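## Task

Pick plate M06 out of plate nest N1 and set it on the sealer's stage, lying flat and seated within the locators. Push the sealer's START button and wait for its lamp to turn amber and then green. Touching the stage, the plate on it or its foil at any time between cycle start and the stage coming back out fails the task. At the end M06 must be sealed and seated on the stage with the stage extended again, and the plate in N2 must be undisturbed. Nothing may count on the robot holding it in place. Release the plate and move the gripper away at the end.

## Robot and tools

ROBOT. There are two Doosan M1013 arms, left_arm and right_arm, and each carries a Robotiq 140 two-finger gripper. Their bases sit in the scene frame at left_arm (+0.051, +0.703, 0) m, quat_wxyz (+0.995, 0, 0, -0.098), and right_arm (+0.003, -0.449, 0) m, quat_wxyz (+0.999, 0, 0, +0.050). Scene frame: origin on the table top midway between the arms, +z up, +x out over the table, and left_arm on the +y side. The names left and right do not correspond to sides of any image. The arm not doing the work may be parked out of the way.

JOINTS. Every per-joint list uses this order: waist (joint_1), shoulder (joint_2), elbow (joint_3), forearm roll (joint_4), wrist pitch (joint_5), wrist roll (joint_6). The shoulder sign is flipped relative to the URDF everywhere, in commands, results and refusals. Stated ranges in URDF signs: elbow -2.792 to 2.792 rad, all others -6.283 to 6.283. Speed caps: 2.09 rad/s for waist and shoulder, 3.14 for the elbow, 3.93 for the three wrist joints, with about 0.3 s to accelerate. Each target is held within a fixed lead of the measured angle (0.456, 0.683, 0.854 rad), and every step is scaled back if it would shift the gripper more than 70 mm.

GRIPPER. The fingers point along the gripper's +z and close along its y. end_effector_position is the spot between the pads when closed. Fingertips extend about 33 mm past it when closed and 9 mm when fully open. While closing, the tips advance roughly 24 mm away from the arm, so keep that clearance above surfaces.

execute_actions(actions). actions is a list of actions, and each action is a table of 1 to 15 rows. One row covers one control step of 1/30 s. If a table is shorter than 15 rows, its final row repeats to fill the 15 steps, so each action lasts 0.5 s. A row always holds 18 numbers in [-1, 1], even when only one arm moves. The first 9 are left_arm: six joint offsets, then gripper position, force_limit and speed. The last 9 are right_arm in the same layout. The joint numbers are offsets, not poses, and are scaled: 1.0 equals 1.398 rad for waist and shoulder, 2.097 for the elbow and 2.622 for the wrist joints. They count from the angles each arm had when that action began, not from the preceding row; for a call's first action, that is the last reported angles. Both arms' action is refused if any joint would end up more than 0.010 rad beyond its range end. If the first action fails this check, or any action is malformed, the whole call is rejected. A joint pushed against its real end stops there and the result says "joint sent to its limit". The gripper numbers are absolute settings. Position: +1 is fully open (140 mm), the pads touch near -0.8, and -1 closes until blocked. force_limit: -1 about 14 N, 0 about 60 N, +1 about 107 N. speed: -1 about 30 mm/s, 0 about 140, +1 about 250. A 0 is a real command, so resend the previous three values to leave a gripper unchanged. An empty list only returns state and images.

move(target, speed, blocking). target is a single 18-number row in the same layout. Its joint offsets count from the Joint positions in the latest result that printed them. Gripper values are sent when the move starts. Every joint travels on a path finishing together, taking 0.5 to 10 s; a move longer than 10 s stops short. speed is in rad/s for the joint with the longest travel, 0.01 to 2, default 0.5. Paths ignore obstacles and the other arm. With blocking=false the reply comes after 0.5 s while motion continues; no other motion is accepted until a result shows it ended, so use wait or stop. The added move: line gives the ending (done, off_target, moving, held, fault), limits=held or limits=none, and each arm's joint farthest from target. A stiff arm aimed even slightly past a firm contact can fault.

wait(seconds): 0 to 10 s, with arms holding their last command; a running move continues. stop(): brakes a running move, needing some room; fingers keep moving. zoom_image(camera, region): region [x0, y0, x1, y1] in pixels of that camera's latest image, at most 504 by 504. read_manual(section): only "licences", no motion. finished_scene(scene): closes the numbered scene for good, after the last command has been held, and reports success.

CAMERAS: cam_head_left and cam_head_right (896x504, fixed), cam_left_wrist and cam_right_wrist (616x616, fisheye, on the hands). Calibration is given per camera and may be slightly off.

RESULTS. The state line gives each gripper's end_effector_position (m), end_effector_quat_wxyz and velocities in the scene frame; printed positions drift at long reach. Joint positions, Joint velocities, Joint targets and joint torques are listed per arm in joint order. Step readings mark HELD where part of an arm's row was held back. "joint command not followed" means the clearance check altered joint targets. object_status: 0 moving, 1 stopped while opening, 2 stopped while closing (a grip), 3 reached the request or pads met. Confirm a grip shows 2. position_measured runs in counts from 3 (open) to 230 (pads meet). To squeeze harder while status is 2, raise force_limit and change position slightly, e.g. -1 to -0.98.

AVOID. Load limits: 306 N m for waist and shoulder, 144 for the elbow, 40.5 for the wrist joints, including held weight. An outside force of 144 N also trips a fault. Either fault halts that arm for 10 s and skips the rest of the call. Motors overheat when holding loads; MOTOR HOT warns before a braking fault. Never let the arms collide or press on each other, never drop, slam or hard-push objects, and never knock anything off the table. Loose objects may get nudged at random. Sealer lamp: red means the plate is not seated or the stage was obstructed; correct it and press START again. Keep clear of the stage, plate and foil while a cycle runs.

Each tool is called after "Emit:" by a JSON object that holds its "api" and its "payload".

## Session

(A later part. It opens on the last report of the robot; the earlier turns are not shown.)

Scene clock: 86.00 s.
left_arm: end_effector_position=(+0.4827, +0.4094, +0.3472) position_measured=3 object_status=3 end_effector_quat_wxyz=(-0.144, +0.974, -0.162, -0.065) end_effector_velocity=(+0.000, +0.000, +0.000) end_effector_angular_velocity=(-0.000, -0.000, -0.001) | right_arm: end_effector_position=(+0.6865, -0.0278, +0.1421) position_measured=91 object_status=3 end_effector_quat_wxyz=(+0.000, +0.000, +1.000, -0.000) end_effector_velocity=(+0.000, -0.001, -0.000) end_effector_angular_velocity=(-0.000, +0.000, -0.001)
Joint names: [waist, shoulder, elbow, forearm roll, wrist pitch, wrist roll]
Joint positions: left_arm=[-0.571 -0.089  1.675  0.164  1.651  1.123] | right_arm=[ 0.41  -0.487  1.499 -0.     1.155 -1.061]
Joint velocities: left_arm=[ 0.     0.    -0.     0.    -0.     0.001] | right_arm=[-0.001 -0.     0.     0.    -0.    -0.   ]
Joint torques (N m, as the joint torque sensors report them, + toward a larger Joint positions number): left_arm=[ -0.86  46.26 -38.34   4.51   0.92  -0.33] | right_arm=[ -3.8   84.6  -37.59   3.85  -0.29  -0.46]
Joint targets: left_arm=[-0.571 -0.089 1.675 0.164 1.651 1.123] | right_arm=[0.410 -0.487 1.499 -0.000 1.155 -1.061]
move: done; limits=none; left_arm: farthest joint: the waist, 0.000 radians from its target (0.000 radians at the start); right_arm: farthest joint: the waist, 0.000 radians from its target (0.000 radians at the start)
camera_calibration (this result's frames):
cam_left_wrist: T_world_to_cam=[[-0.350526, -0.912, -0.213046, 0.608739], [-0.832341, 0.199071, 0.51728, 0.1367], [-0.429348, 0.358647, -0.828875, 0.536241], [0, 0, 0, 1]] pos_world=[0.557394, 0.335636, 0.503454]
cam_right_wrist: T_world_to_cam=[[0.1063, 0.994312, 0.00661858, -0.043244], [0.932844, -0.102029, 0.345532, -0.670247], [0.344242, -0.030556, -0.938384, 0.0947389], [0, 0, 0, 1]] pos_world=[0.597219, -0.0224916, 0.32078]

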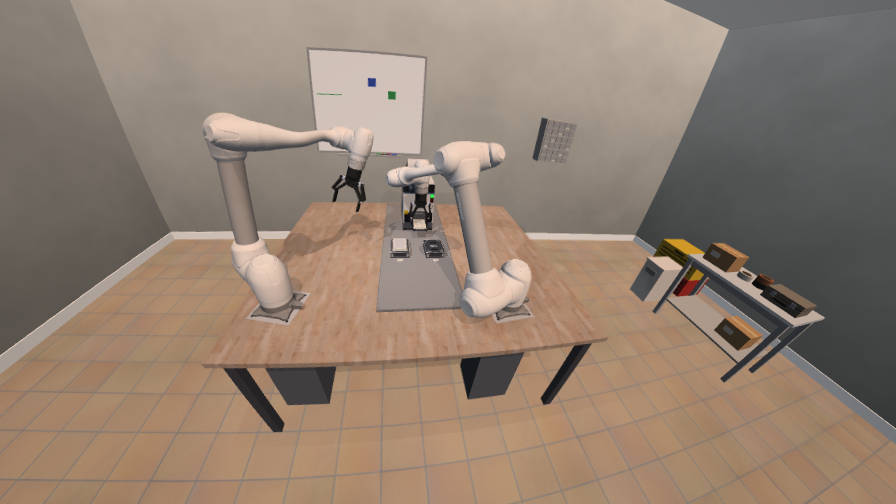

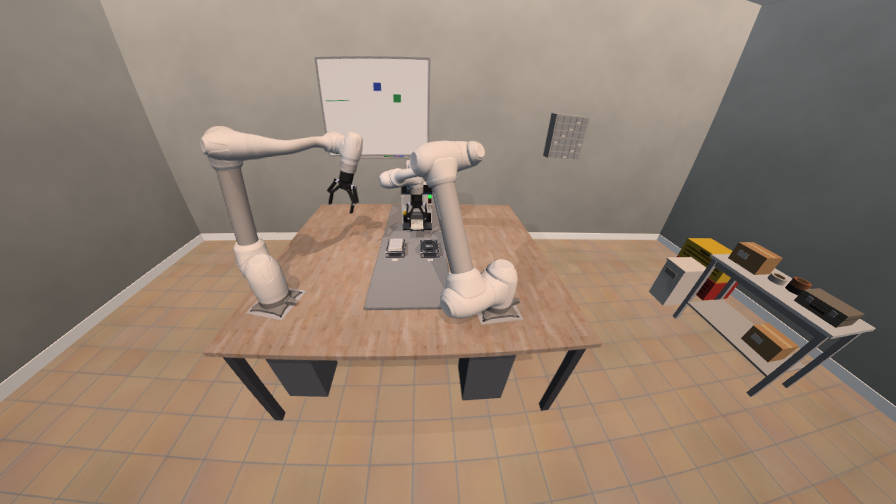

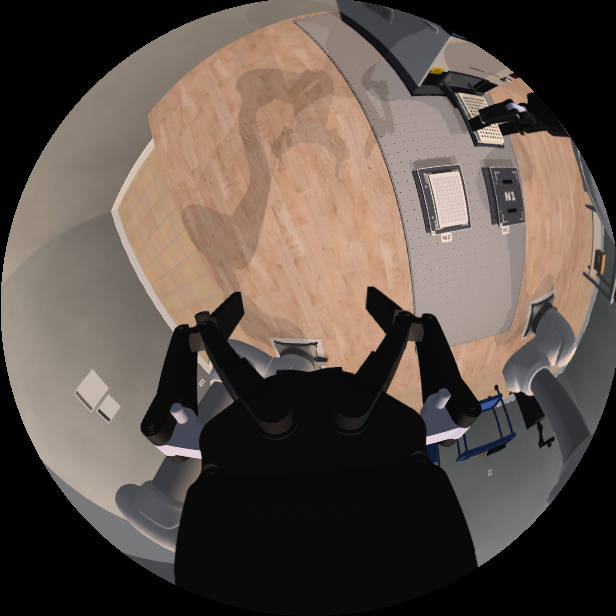

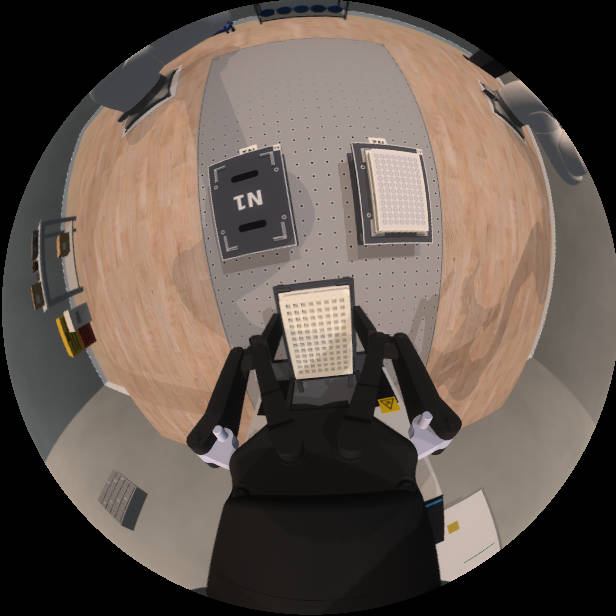

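Emit:
{"api": "move", "payload": {"target": [0,0,0,0,0,0,1,0,0,0,0.0157,-0.0157,0,0.0206,0,0.3,-0.5,-0.6], "speed": 0.15}}

Emit:
{"api": "move", "payload": {"target": [0,0,0,0,0,0,1,0,0,0.0034,0.1953,0.1135,0,0.0137,-0.1945,-1,0,0], "speed": 0.6}}

Scene clock: 90.10 s.
left_arm: end_effector_position=(+0.4827, +0.4094, +0.3472) position_measured=3 object_status=3 end_effector_quat_wxyz=(-0.144, +0.974, -0.162, -0.065) end_effector_velocity=(-0.000, -0.000, -0.000) end_effector_angular_velocity=(+0.000, +0.001, +0.000) | right_arm: end_effector_position=(+0.6863, -0.0279, +0.1767) position_measured=91 object_status=3 end_effector_quat_wxyz=(+0.001, +0.000, +1.000, +0.000) end_effector_velocity=(-0.000, +0.001, +0.000) end_effector_angular_velocity=(+0.001, -0.000, +0.000)
Joint names: [waist, shoulder, elbow, forearm roll, wrist pitch, wrist roll]
Joint positions: left_arm=[-0.571 -0.089  1.675  0.164  1.651  1.123] | right_arm=[ 0.41  -0.465  1.466 -0.     1.209 -1.061]
Joint velocities: left_arm=[ 0.    -0.001 -0.    -0.001  0.001  0.   ] | right_arm=[ 0.001 -0.    -0.001  0.001 -0.     0.   ]
Joint torques (N m, as the joint torque sensors report them, + toward a larger Joint positions number): left_arm=[ -0.16  46.96 -38.02   4.49   0.86  -0.19] | right_arm=[ -3.7   83.97 -38.55   3.83  -0.45  -0.2 ]
Joint targets: left_arm=[-0.571 -0.089 1.675 0.164 1.651 1.123] | right_arm=[0.410 -0.465 1.466 -0.000 1.209 -1.061]
move: done; limits=none; left_arm: farthest joint: the waist, 0.000 radians from its target (0.000 radians at the start); right_arm: farthest joint: the waist, 0.000 radians from its target (0.000 radians at the start)
camera_calibration (this result's frames):
cam_left_wrist: T_world_to_cam=[[-0.350526, -0.912, -0.213046, 0.608739], [-0.832341, 0.199071, 0.51728, 0.1367], [-0.429348, 0.358646, -0.828875, 0.536241], [0, 0, 0, 1]] pos_world=[0.557394, 0.335636, 0.503454]
cam_right_wrist: T_world_to_cam=[[0.106306, 0.994308, 0.00709831, -0.0434423], [0.932589, -0.102179, 0.346174, -0.681991], [0.344929, -0.0301807, -0.938143, 0.126766], [0, 0, 0, 1]] pos_world=[0.59691, -0.0226642, 0.35532]

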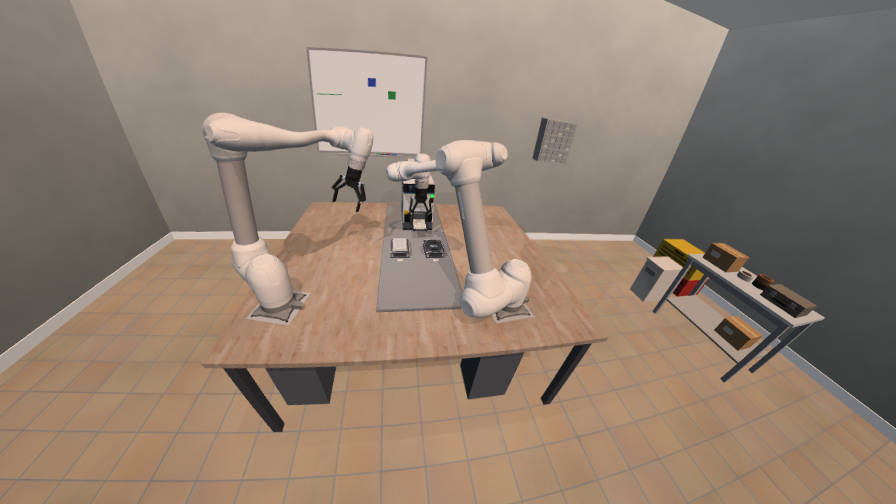

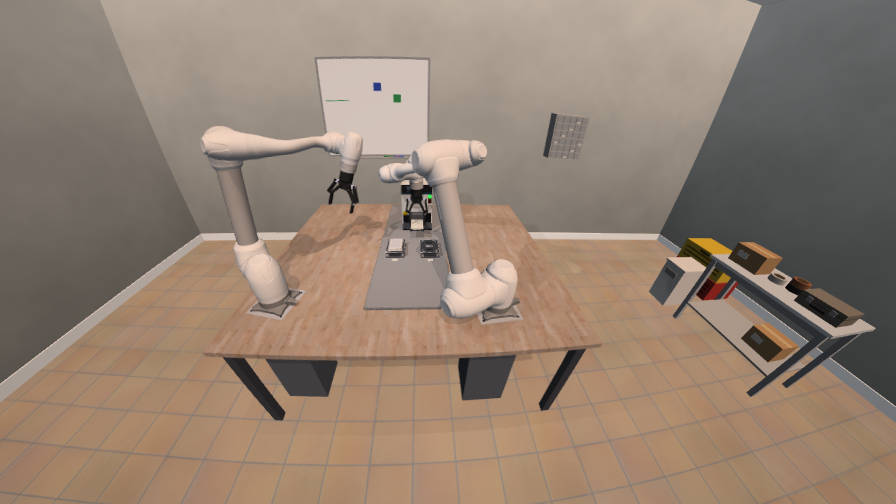

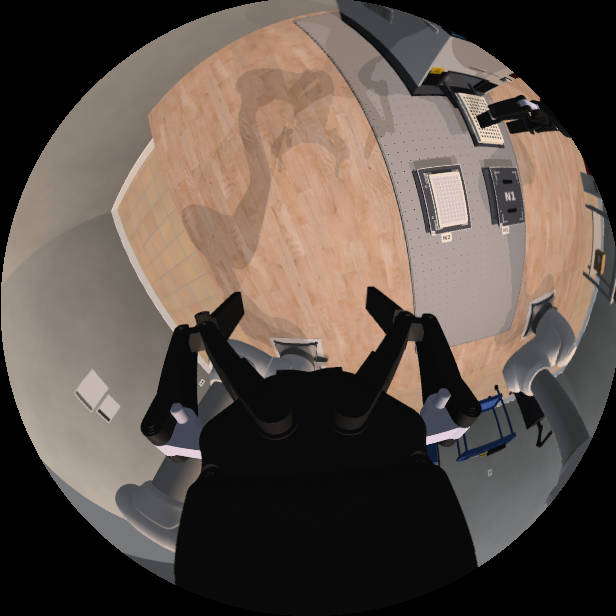

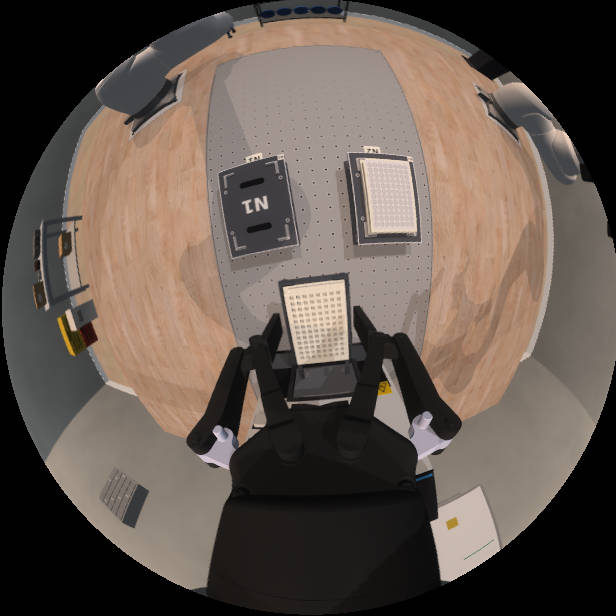

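Scene clock: 91.37 s.
left_arm: end_effector_position=(+0.4827, +0.4094, +0.3472) position_measured=3 object_status=3 end_effector_quat_wxyz=(-0.144, +0.974, -0.162, -0.065) end_effector_velocity=(+0.000, -0.000, -0.000) end_effector_angular_velocity=(-0.000, -0.001, +0.001) | right_arm: end_effector_position=(+0.5507, -0.1001, +0.2496) position_measured=233 object_status=3 end_effector_quat_wxyz=(+0.000, -0.254, +0.967, -0.000) end_effector_velocity=(-0.001, -0.000, -0.000) end_effector_angular_velocity=(-0.001, +0.001, +0.000)
Joint names: [waist, shoulder, elbow, forearm roll, wrist pitch, wrist roll]
Joint positions: left_arm=[-0.571 -0.089  1.675  0.164  1.651  1.123] | right_arm=[ 0.414 -0.192  1.704 -0.     1.245 -1.571]
Joint velocities: left_arm=[-0.    -0.     0.    -0.    -0.001 -0.001] | right_arm=[ 0.     0.     0.001 -0.     0.    -0.   ]
Joint torques (N m, as the joint torque sensors report them, + toward a larger Joint positions number): left_arm=[ -0.56  45.67 -38.42   4.63   0.91  -0.12] | right_arm=[ -3.6   59.65 -39.23   3.99  -0.34  -0.27]
Joint targets: left_arm=[-0.571 -0.089 1.675 0.164 1.651 1.123] | right_arm=[0.414 -0.192 1.704 -0.000 1.245 -1.571]
move: done; limits=none; left_arm: farthest joint: the waist, 0.000 radians from its target (0.000 radians at the start); right_arm: farthest joint: the shoulder, 0.001 radians from its target (0.274 radians at the start)
camera_calibration (this result's frames):
cam_left_wrist: T_world_to_cam=[[-0.350526, -0.912, -0.213046, 0.608739], [-0.832341, 0.199071, 0.51728, 0.1367], [-0.429348, 0.358646, -0.828875, 0.536241], [0, 0, 0, 1]] pos_world=[0.557394, 0.335636, 0.503454]
cam_right_wrist: T_world_to_cam=[[-0.396879, 0.917849, 0.0064119, 0.311888], [0.862257, 0.370428, 0.345393, -0.501931], [0.314643, 0.142608, -0.938436, 0.2738], [0, 0, 0, 1]] pos_world=[0.470426, -0.139382, 0.428307]

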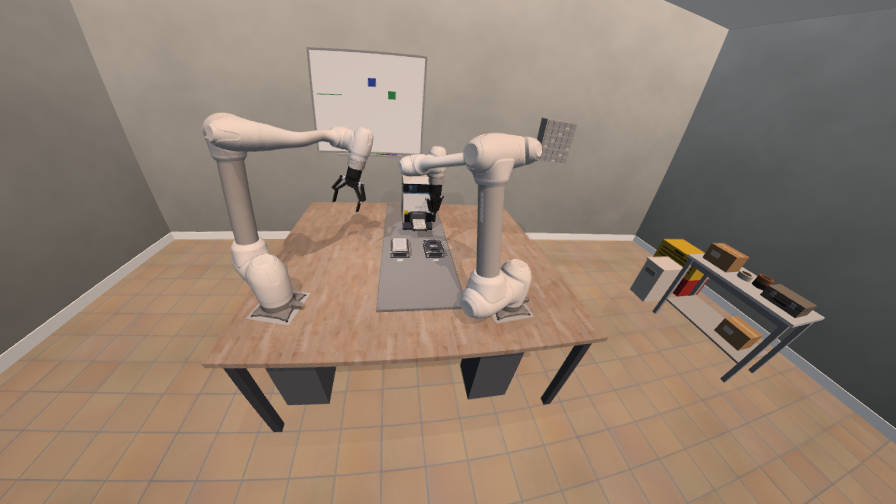

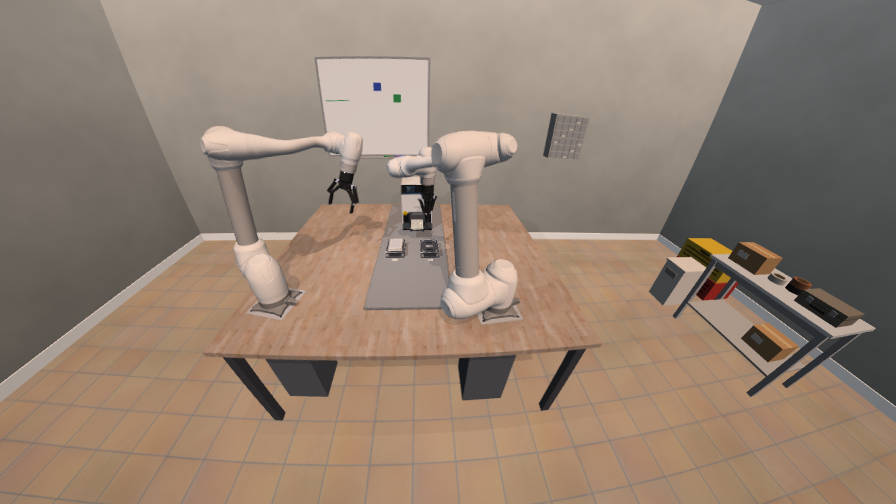

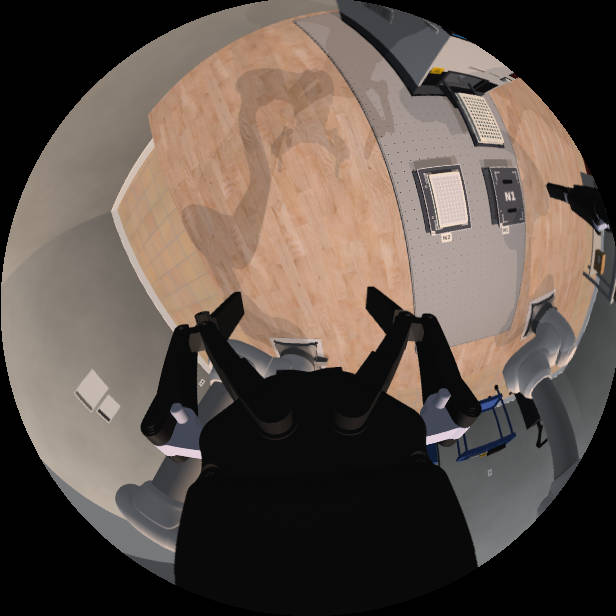

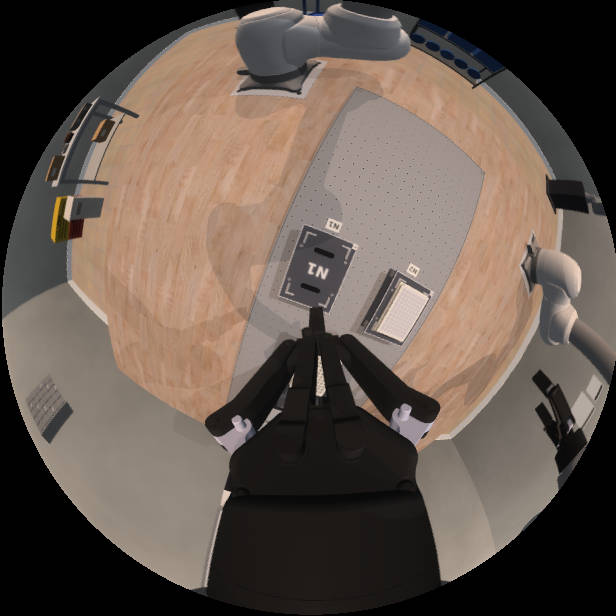

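Emit:
{"api": "move", "payload": {"target": [0,0,0,0,0,0,1,0,0,-0.0818,0.0502,0.2041,0,-0.5358,0,-1,0,0], "speed": 0.8}}

Emit:
{"api": "zoom_image", "payload": {"camera": "cam_left_wrist", "region": [420,40,580,200]}}

Emit:
{"api": "zoom_image", "payload": {"camera": "cam_head_left", "region": [380,160,470,250]}}

Scene clock: 94.33 s.
left_arm: end_effector_position=(+0.4827, +0.4094, +0.3472) position_measured=3 object_status=3 end_effector_quat_wxyz=(-0.144, +0.974, -0.162, -0.065) end_effector_velocity=(-0.000, -0.000, -0.000) end_effector_angular_velocity=(+0.001, +0.001, +0.001) | right_arm: end_effector_position=(+0.7239, -0.1069, +0.2485) position_measured=233 object_status=3 end_effector_quat_wxyz=(+0.490, -0.172, +0.849, +0.099) end_effector_velocity=(-0.000, +0.000, +0.000) end_effector_angular_velocity=(+0.000, -0.000, +0.000)
Joint names: [waist, shoulder, elbow, forearm roll, wrist pitch, wrist roll]
Joint positions: left_arm=[-0.571 -0.089  1.675  0.164  1.651  1.123] | right_arm=[ 0.3   -0.122  2.132 -0.    -0.16  -1.571]
Joint velocities: left_arm=[-0.    -0.001 -0.    -0.     0.001 -0.001] | right_arm=[ 0.  0.  0.  0. -0. -0.]
Joint torques (N m, as the joint torque sensors report them, + toward a larger Joint positions number): left_arm=[ -0.47  45.99 -37.91   4.65   0.97  -0.11] | right_arm=[ -2.65  47.55 -33.75   3.19  -2.8   -0.19]
Joint targets: left_arm=[-0.571 -0.089 1.675 0.164 1.651 1.123] | right_arm=[0.300 -0.122 2.132 -0.000 -0.160 -1.571]
move: done; limits=none; left_arm: farthest joint: the waist, 0.000 radians from its target (0.000 radians at the start); right_arm: farthest joint: the waist, 0.000 radians from its target (0.115 radians at the start)
camera_calibration (this result's frames):
cam_left_wrist: T_world_to_cam=[[-0.350526, -0.912, -0.213045, 0.608739], [-0.832341, 0.199071, 0.51728, 0.136699], [-0.429348, 0.358647, -0.828874, 0.536241], [0, 0, 0, 1]] pos_world=[0.557394, 0.335636, 0.503454]
cam_right_wrist: T_world_to_cam=[[-0.343773, 0.934231, 0.0950382, 0.328108], [0.194162, -0.0283047, 0.980561, -0.365167], [0.918761, 0.355543, -0.171662, -0.385865], [0, 0, 0, 1]] pos_world=[0.538214, -0.179673, 0.260647]

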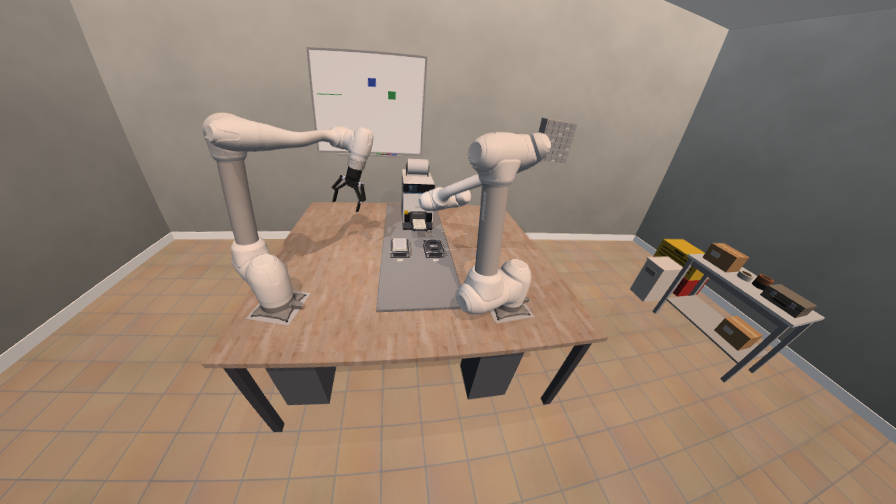

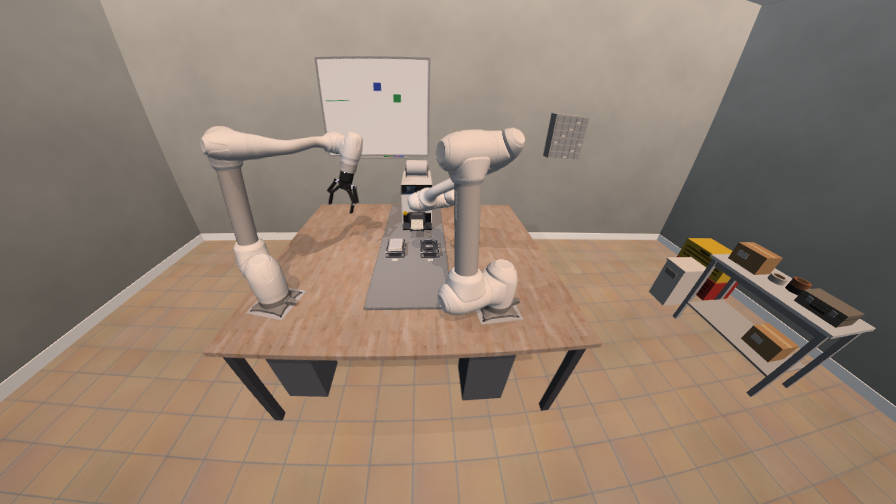

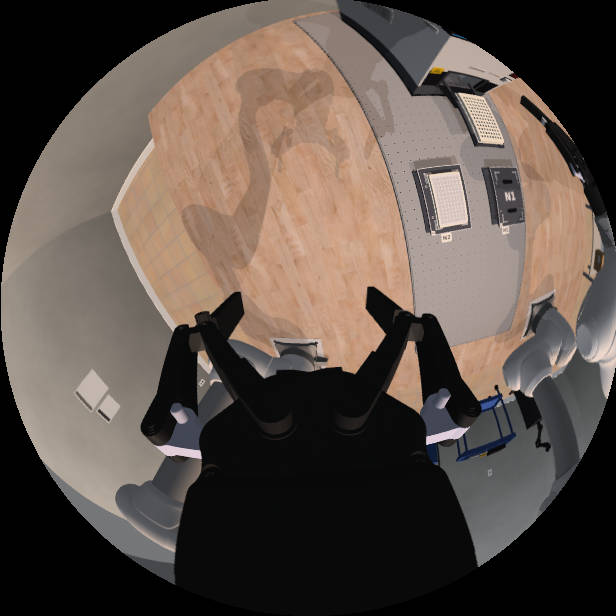

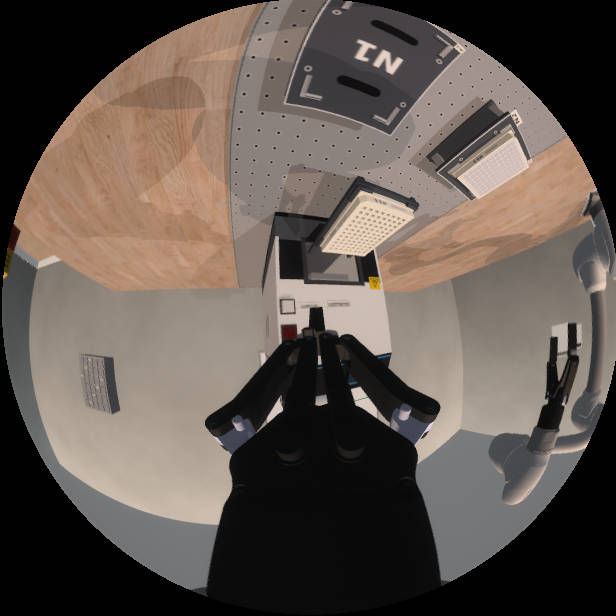

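Region (420, 40, 580, 200) of cam_left_wrist's 616x616 image, scaled by 3.150, with more detail than that image has.

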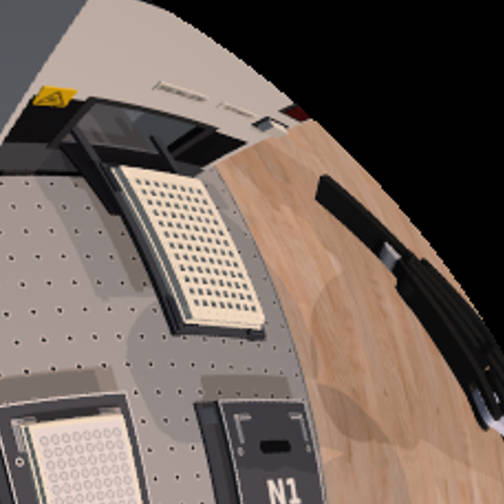

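Region (380, 160, 470, 250) of cam_head_left's 896x504 image, scaled by 5.600, with more detail than that image has.

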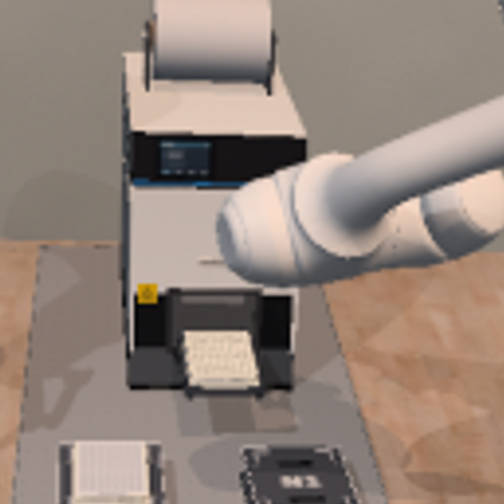

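Emit:
{"api": "move", "payload": {"target": [0,0,0,0,0,0,1,0,0,-0.027,-0.0359,-0.0077,0,-0.013,0,-1,0,0], "speed": 0.1}}

Emit:
{"api": "zoom_image", "payload": {"camera": "cam_right_wrist", "region": [250,250,370,370]}}

Emit:
{"api": "zoom_image", "payload": {"camera": "cam_left_wrist", "region": [460,50,560,150]}}

Scene clock: 96.47 s.
left_arm: end_effector_position=(+0.4827, +0.4094, +0.3472) position_measured=3 object_status=3 end_effector_quat_wxyz=(-0.144, +0.974, -0.162, -0.065) end_effector_velocity=(+0.000, +0.000, -0.000) end_effector_angular_velocity=(+0.001, -0.000, +0.001) | right_arm: end_effector_position=(+0.7536, -0.1277, +0.2294) position_measured=233 object_status=3 end_effector_quat_wxyz=(+0.492, -0.156, +0.852, +0.090) end_effector_velocity=(-0.001, +0.001, -0.000) end_effector_angular_velocity=(-0.000, +0.000, +0.001)
Joint names: [waist, shoulder, elbow, forearm roll, wrist pitch, wrist roll]
Joint positions: left_arm=[-0.571 -0.089  1.675  0.164  1.651  1.123] | right_arm=[ 0.262 -0.172  2.116 -0.    -0.194 -1.571]
Joint velocities: left_arm=[-0.    -0.     0.     0.001  0.    -0.001] | right_arm=[ 0.001 -0.     0.     0.     0.    -0.   ]
Joint torques (N m, as the joint torque sensors report them, + toward a larger Joint positions number): left_arm=[ -0.33  44.38 -38.52   4.68   0.95  -0.06] | right_arm=[ -2.67  51.47 -32.78   3.2   -2.83  -0.17]
Joint targets: left_arm=[-0.571 -0.089 1.675 0.164 1.651 1.123] | right_arm=[0.262 -0.173 2.116 -0.000 -0.194 -1.571]
move: done; limits=none; left_arm: farthest joint: the waist, 0.000 radians from its target (0.000 radians at the start); right_arm: farthest joint: the waist, 0.000 radians from its target (0.038 radians at the start)
camera_calibration (this result's frames):
cam_left_wrist: T_world_to_cam=[[-0.350526, -0.912, -0.213046, 0.608739], [-0.832341, 0.199071, 0.51728, 0.1367], [-0.429348, 0.358647, -0.828875, 0.536241], [0, 0, 0, 1]] pos_world=[0.557394, 0.335636, 0.503454]
cam_right_wrist: T_world_to_cam=[[-0.308302, 0.946528, 0.0950466, 0.334458], [0.192895, -0.0356357, 0.980572, -0.352802], [0.931526, 0.320646, -0.171594, -0.423105], [0, 0, 0, 1]] pos_world=[0.565301, -0.193479, 0.241556]

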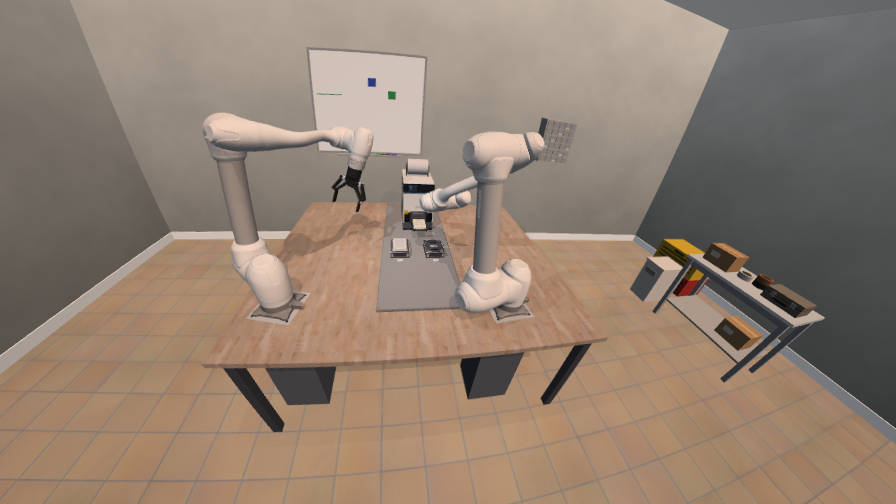

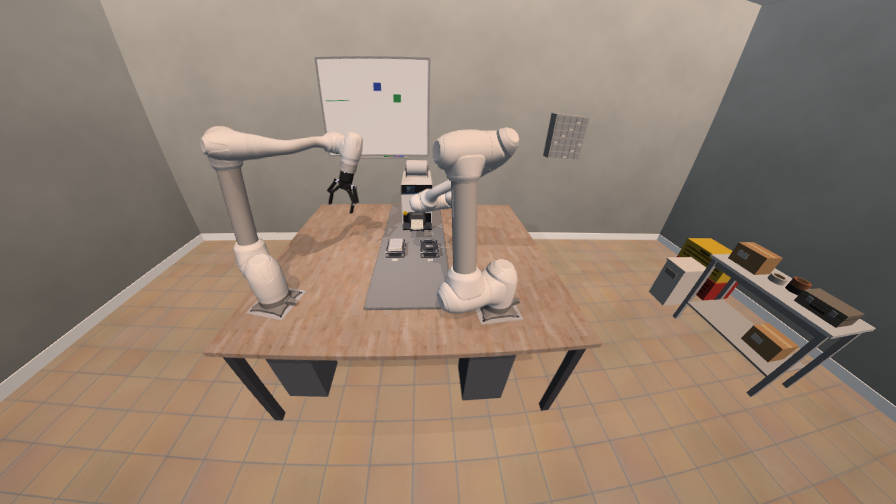

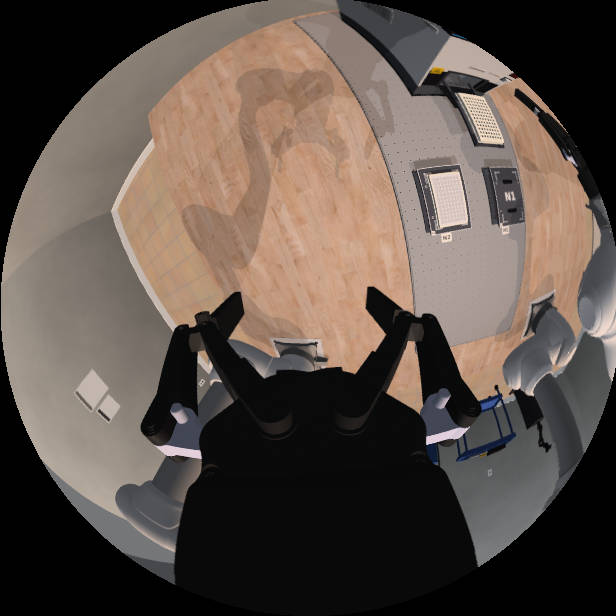

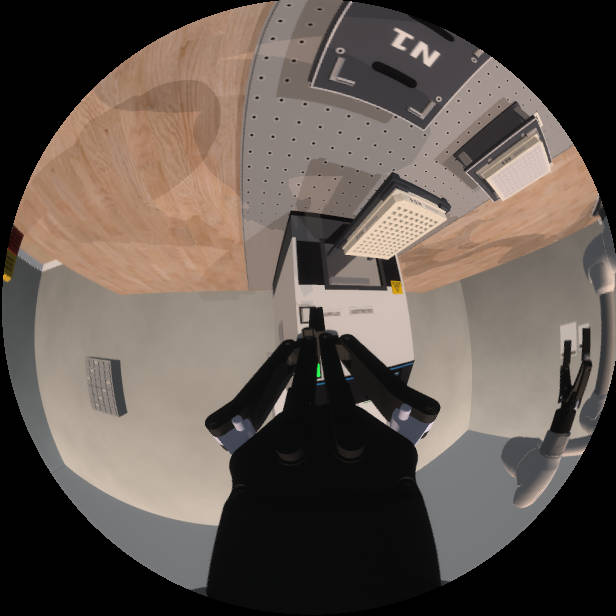

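Region (250, 250, 370, 370) of cam_right_wrist's 616x616 image, scaled by 4.200, with more detail than that image has.

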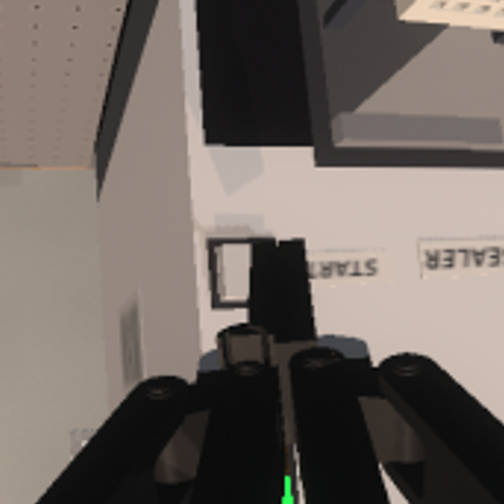

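Region (460, 50, 560, 150) of cam_left_wrist's 616x616 image, scaled by 5.040, with more detail than that image has.

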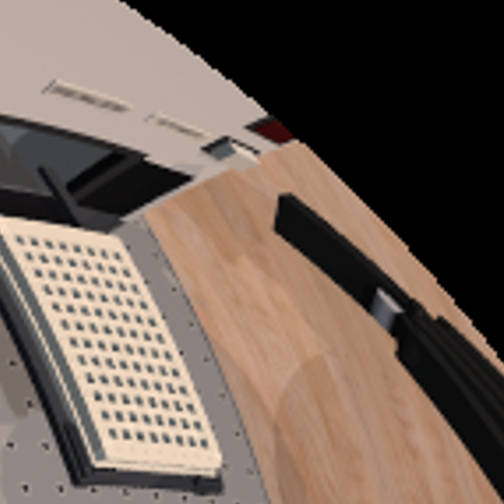

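Emit:
{"api": "move", "payload": {"target": [0,0,0,0,0,0,1,0,0,-0.0059,-0.0186,-0.0157,0,0.0027,0,-1,0,0], "speed": 0.05}}

Emit:
{"api": "zoom_image", "payload": {"camera": "cam_left_wrist", "region": [460,50,560,150]}}

Emit:
{"api": "zoom_image", "payload": {"camera": "cam_right_wrist", "region": [250,250,370,370]}}

Scene clock: 98.30 s.
left_arm: end_effector_position=(+0.4827, +0.4094, +0.3472) position_measured=3 object_status=3 end_effector_quat_wxyz=(-0.144, +0.974, -0.162, -0.065) end_effector_velocity=(+0.000, +0.000, +0.000) end_effector_angular_velocity=(-0.000, -0.001, +0.000) | right_arm: end_effector_position=(+0.7734, -0.1276, +0.2293) position_measured=233 object_status=3 end_effector_quat_wxyz=(+0.492, -0.153, +0.853, +0.088) end_effector_velocity=(-0.001, +0.001, -0.000) end_effector_angular_velocity=(-0.000, +0.001, +0.001)
Joint names: [waist, shoulder, elbow, forearm roll, wrist pitch, wrist roll]
Joint positions: left_arm=[-0.571 -0.089  1.675  0.164  1.651  1.123] | right_arm=[ 0.254 -0.198  2.083 -0.    -0.187 -1.571]
Joint velocities: left_arm=[ 0.     0.001  0.     0.001 -0.    -0.   ] | right_arm=[ 0.002 -0.     0.     0.     0.    -0.   ]
Joint torques (N m, as the joint torque sensors report them, + toward a larger Joint positions number): left_arm=[ -1.46  45.73 -37.62   4.62   0.9   -0.11] | right_arm=[ -3.22  54.66 -33.     3.29  -2.84  -0.43]
Joint targets: left_arm=[-0.571 -0.089 1.675 0.164 1.651 1.123] | right_arm=[0.254 -0.198 2.083 -0.000 -0.187 -1.571]
move: done; limits=none; left_arm: farthest joint: the waist, 0.000 radians from its target (0.000 radians at the start); right_arm: farthest joint: the waist, 0.000 radians from its target (0.009 radians at the start)
camera_calibration (this result's frames):
cam_left_wrist: T_world_to_cam=[[-0.350526, -0.912, -0.213046, 0.608739], [-0.832341, 0.199071, 0.51728, 0.1367], [-0.429348, 0.358646, -0.828875, 0.536241], [0, 0, 0, 1]] pos_world=[0.557394, 0.335636, 0.503454]
cam_right_wrist: T_world_to_cam=[[-0.300473, 0.949043, 0.095038, 0.334693], [0.192743, -0.037169, 0.980545, -0.356598], [0.934112, 0.312946, -0.171753, -0.444593], [0, 0, 0, 1]] pos_world=[0.584597, -0.19176, 0.241492]

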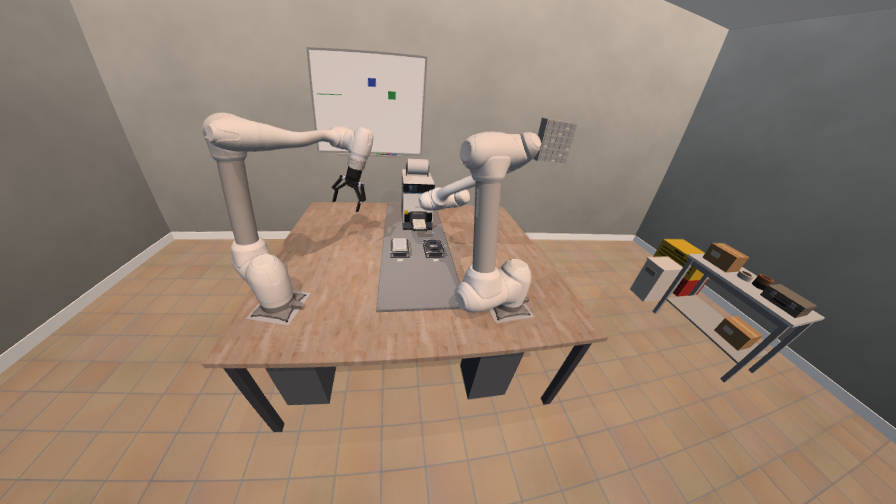

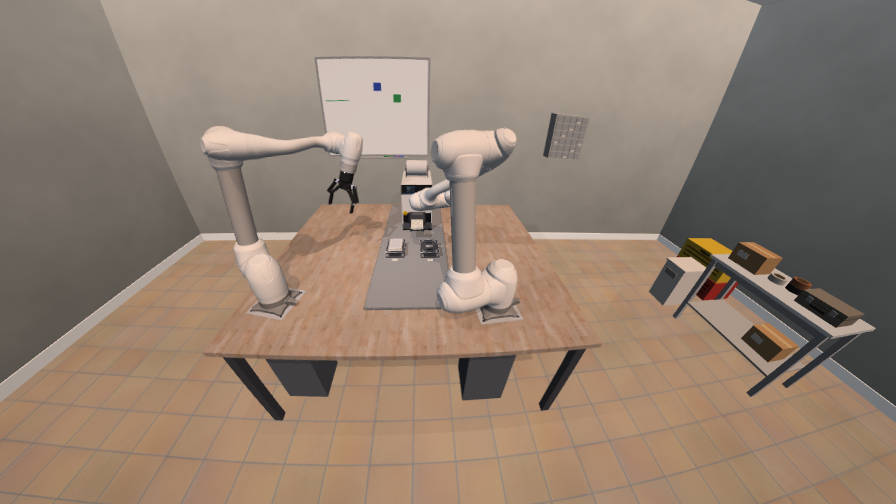

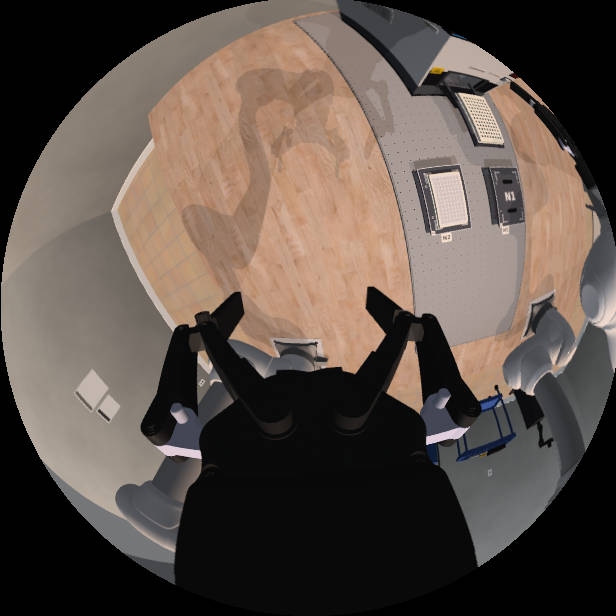

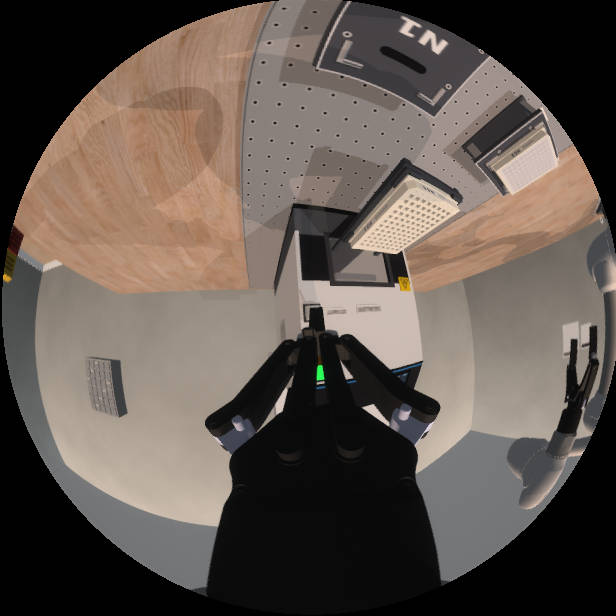

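Region (460, 50, 560, 150) of cam_left_wrist's 616x616 image, scaled by 5.040, with more detail than that image has.

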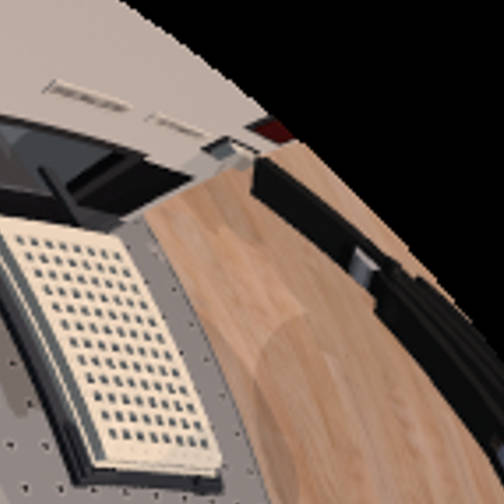

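Region (250, 250, 370, 370) of cam_right_wrist's 616x616 image, scaled by 4.200, with more detail than that image has.

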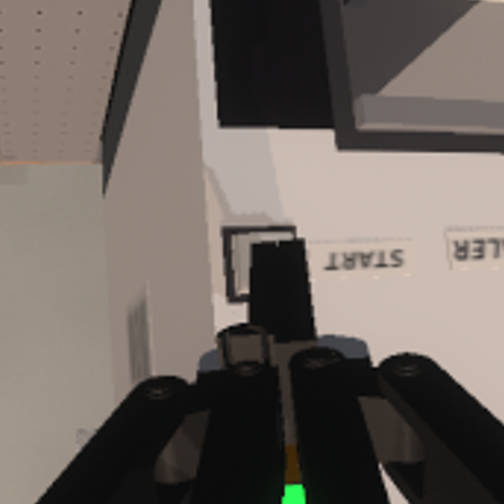

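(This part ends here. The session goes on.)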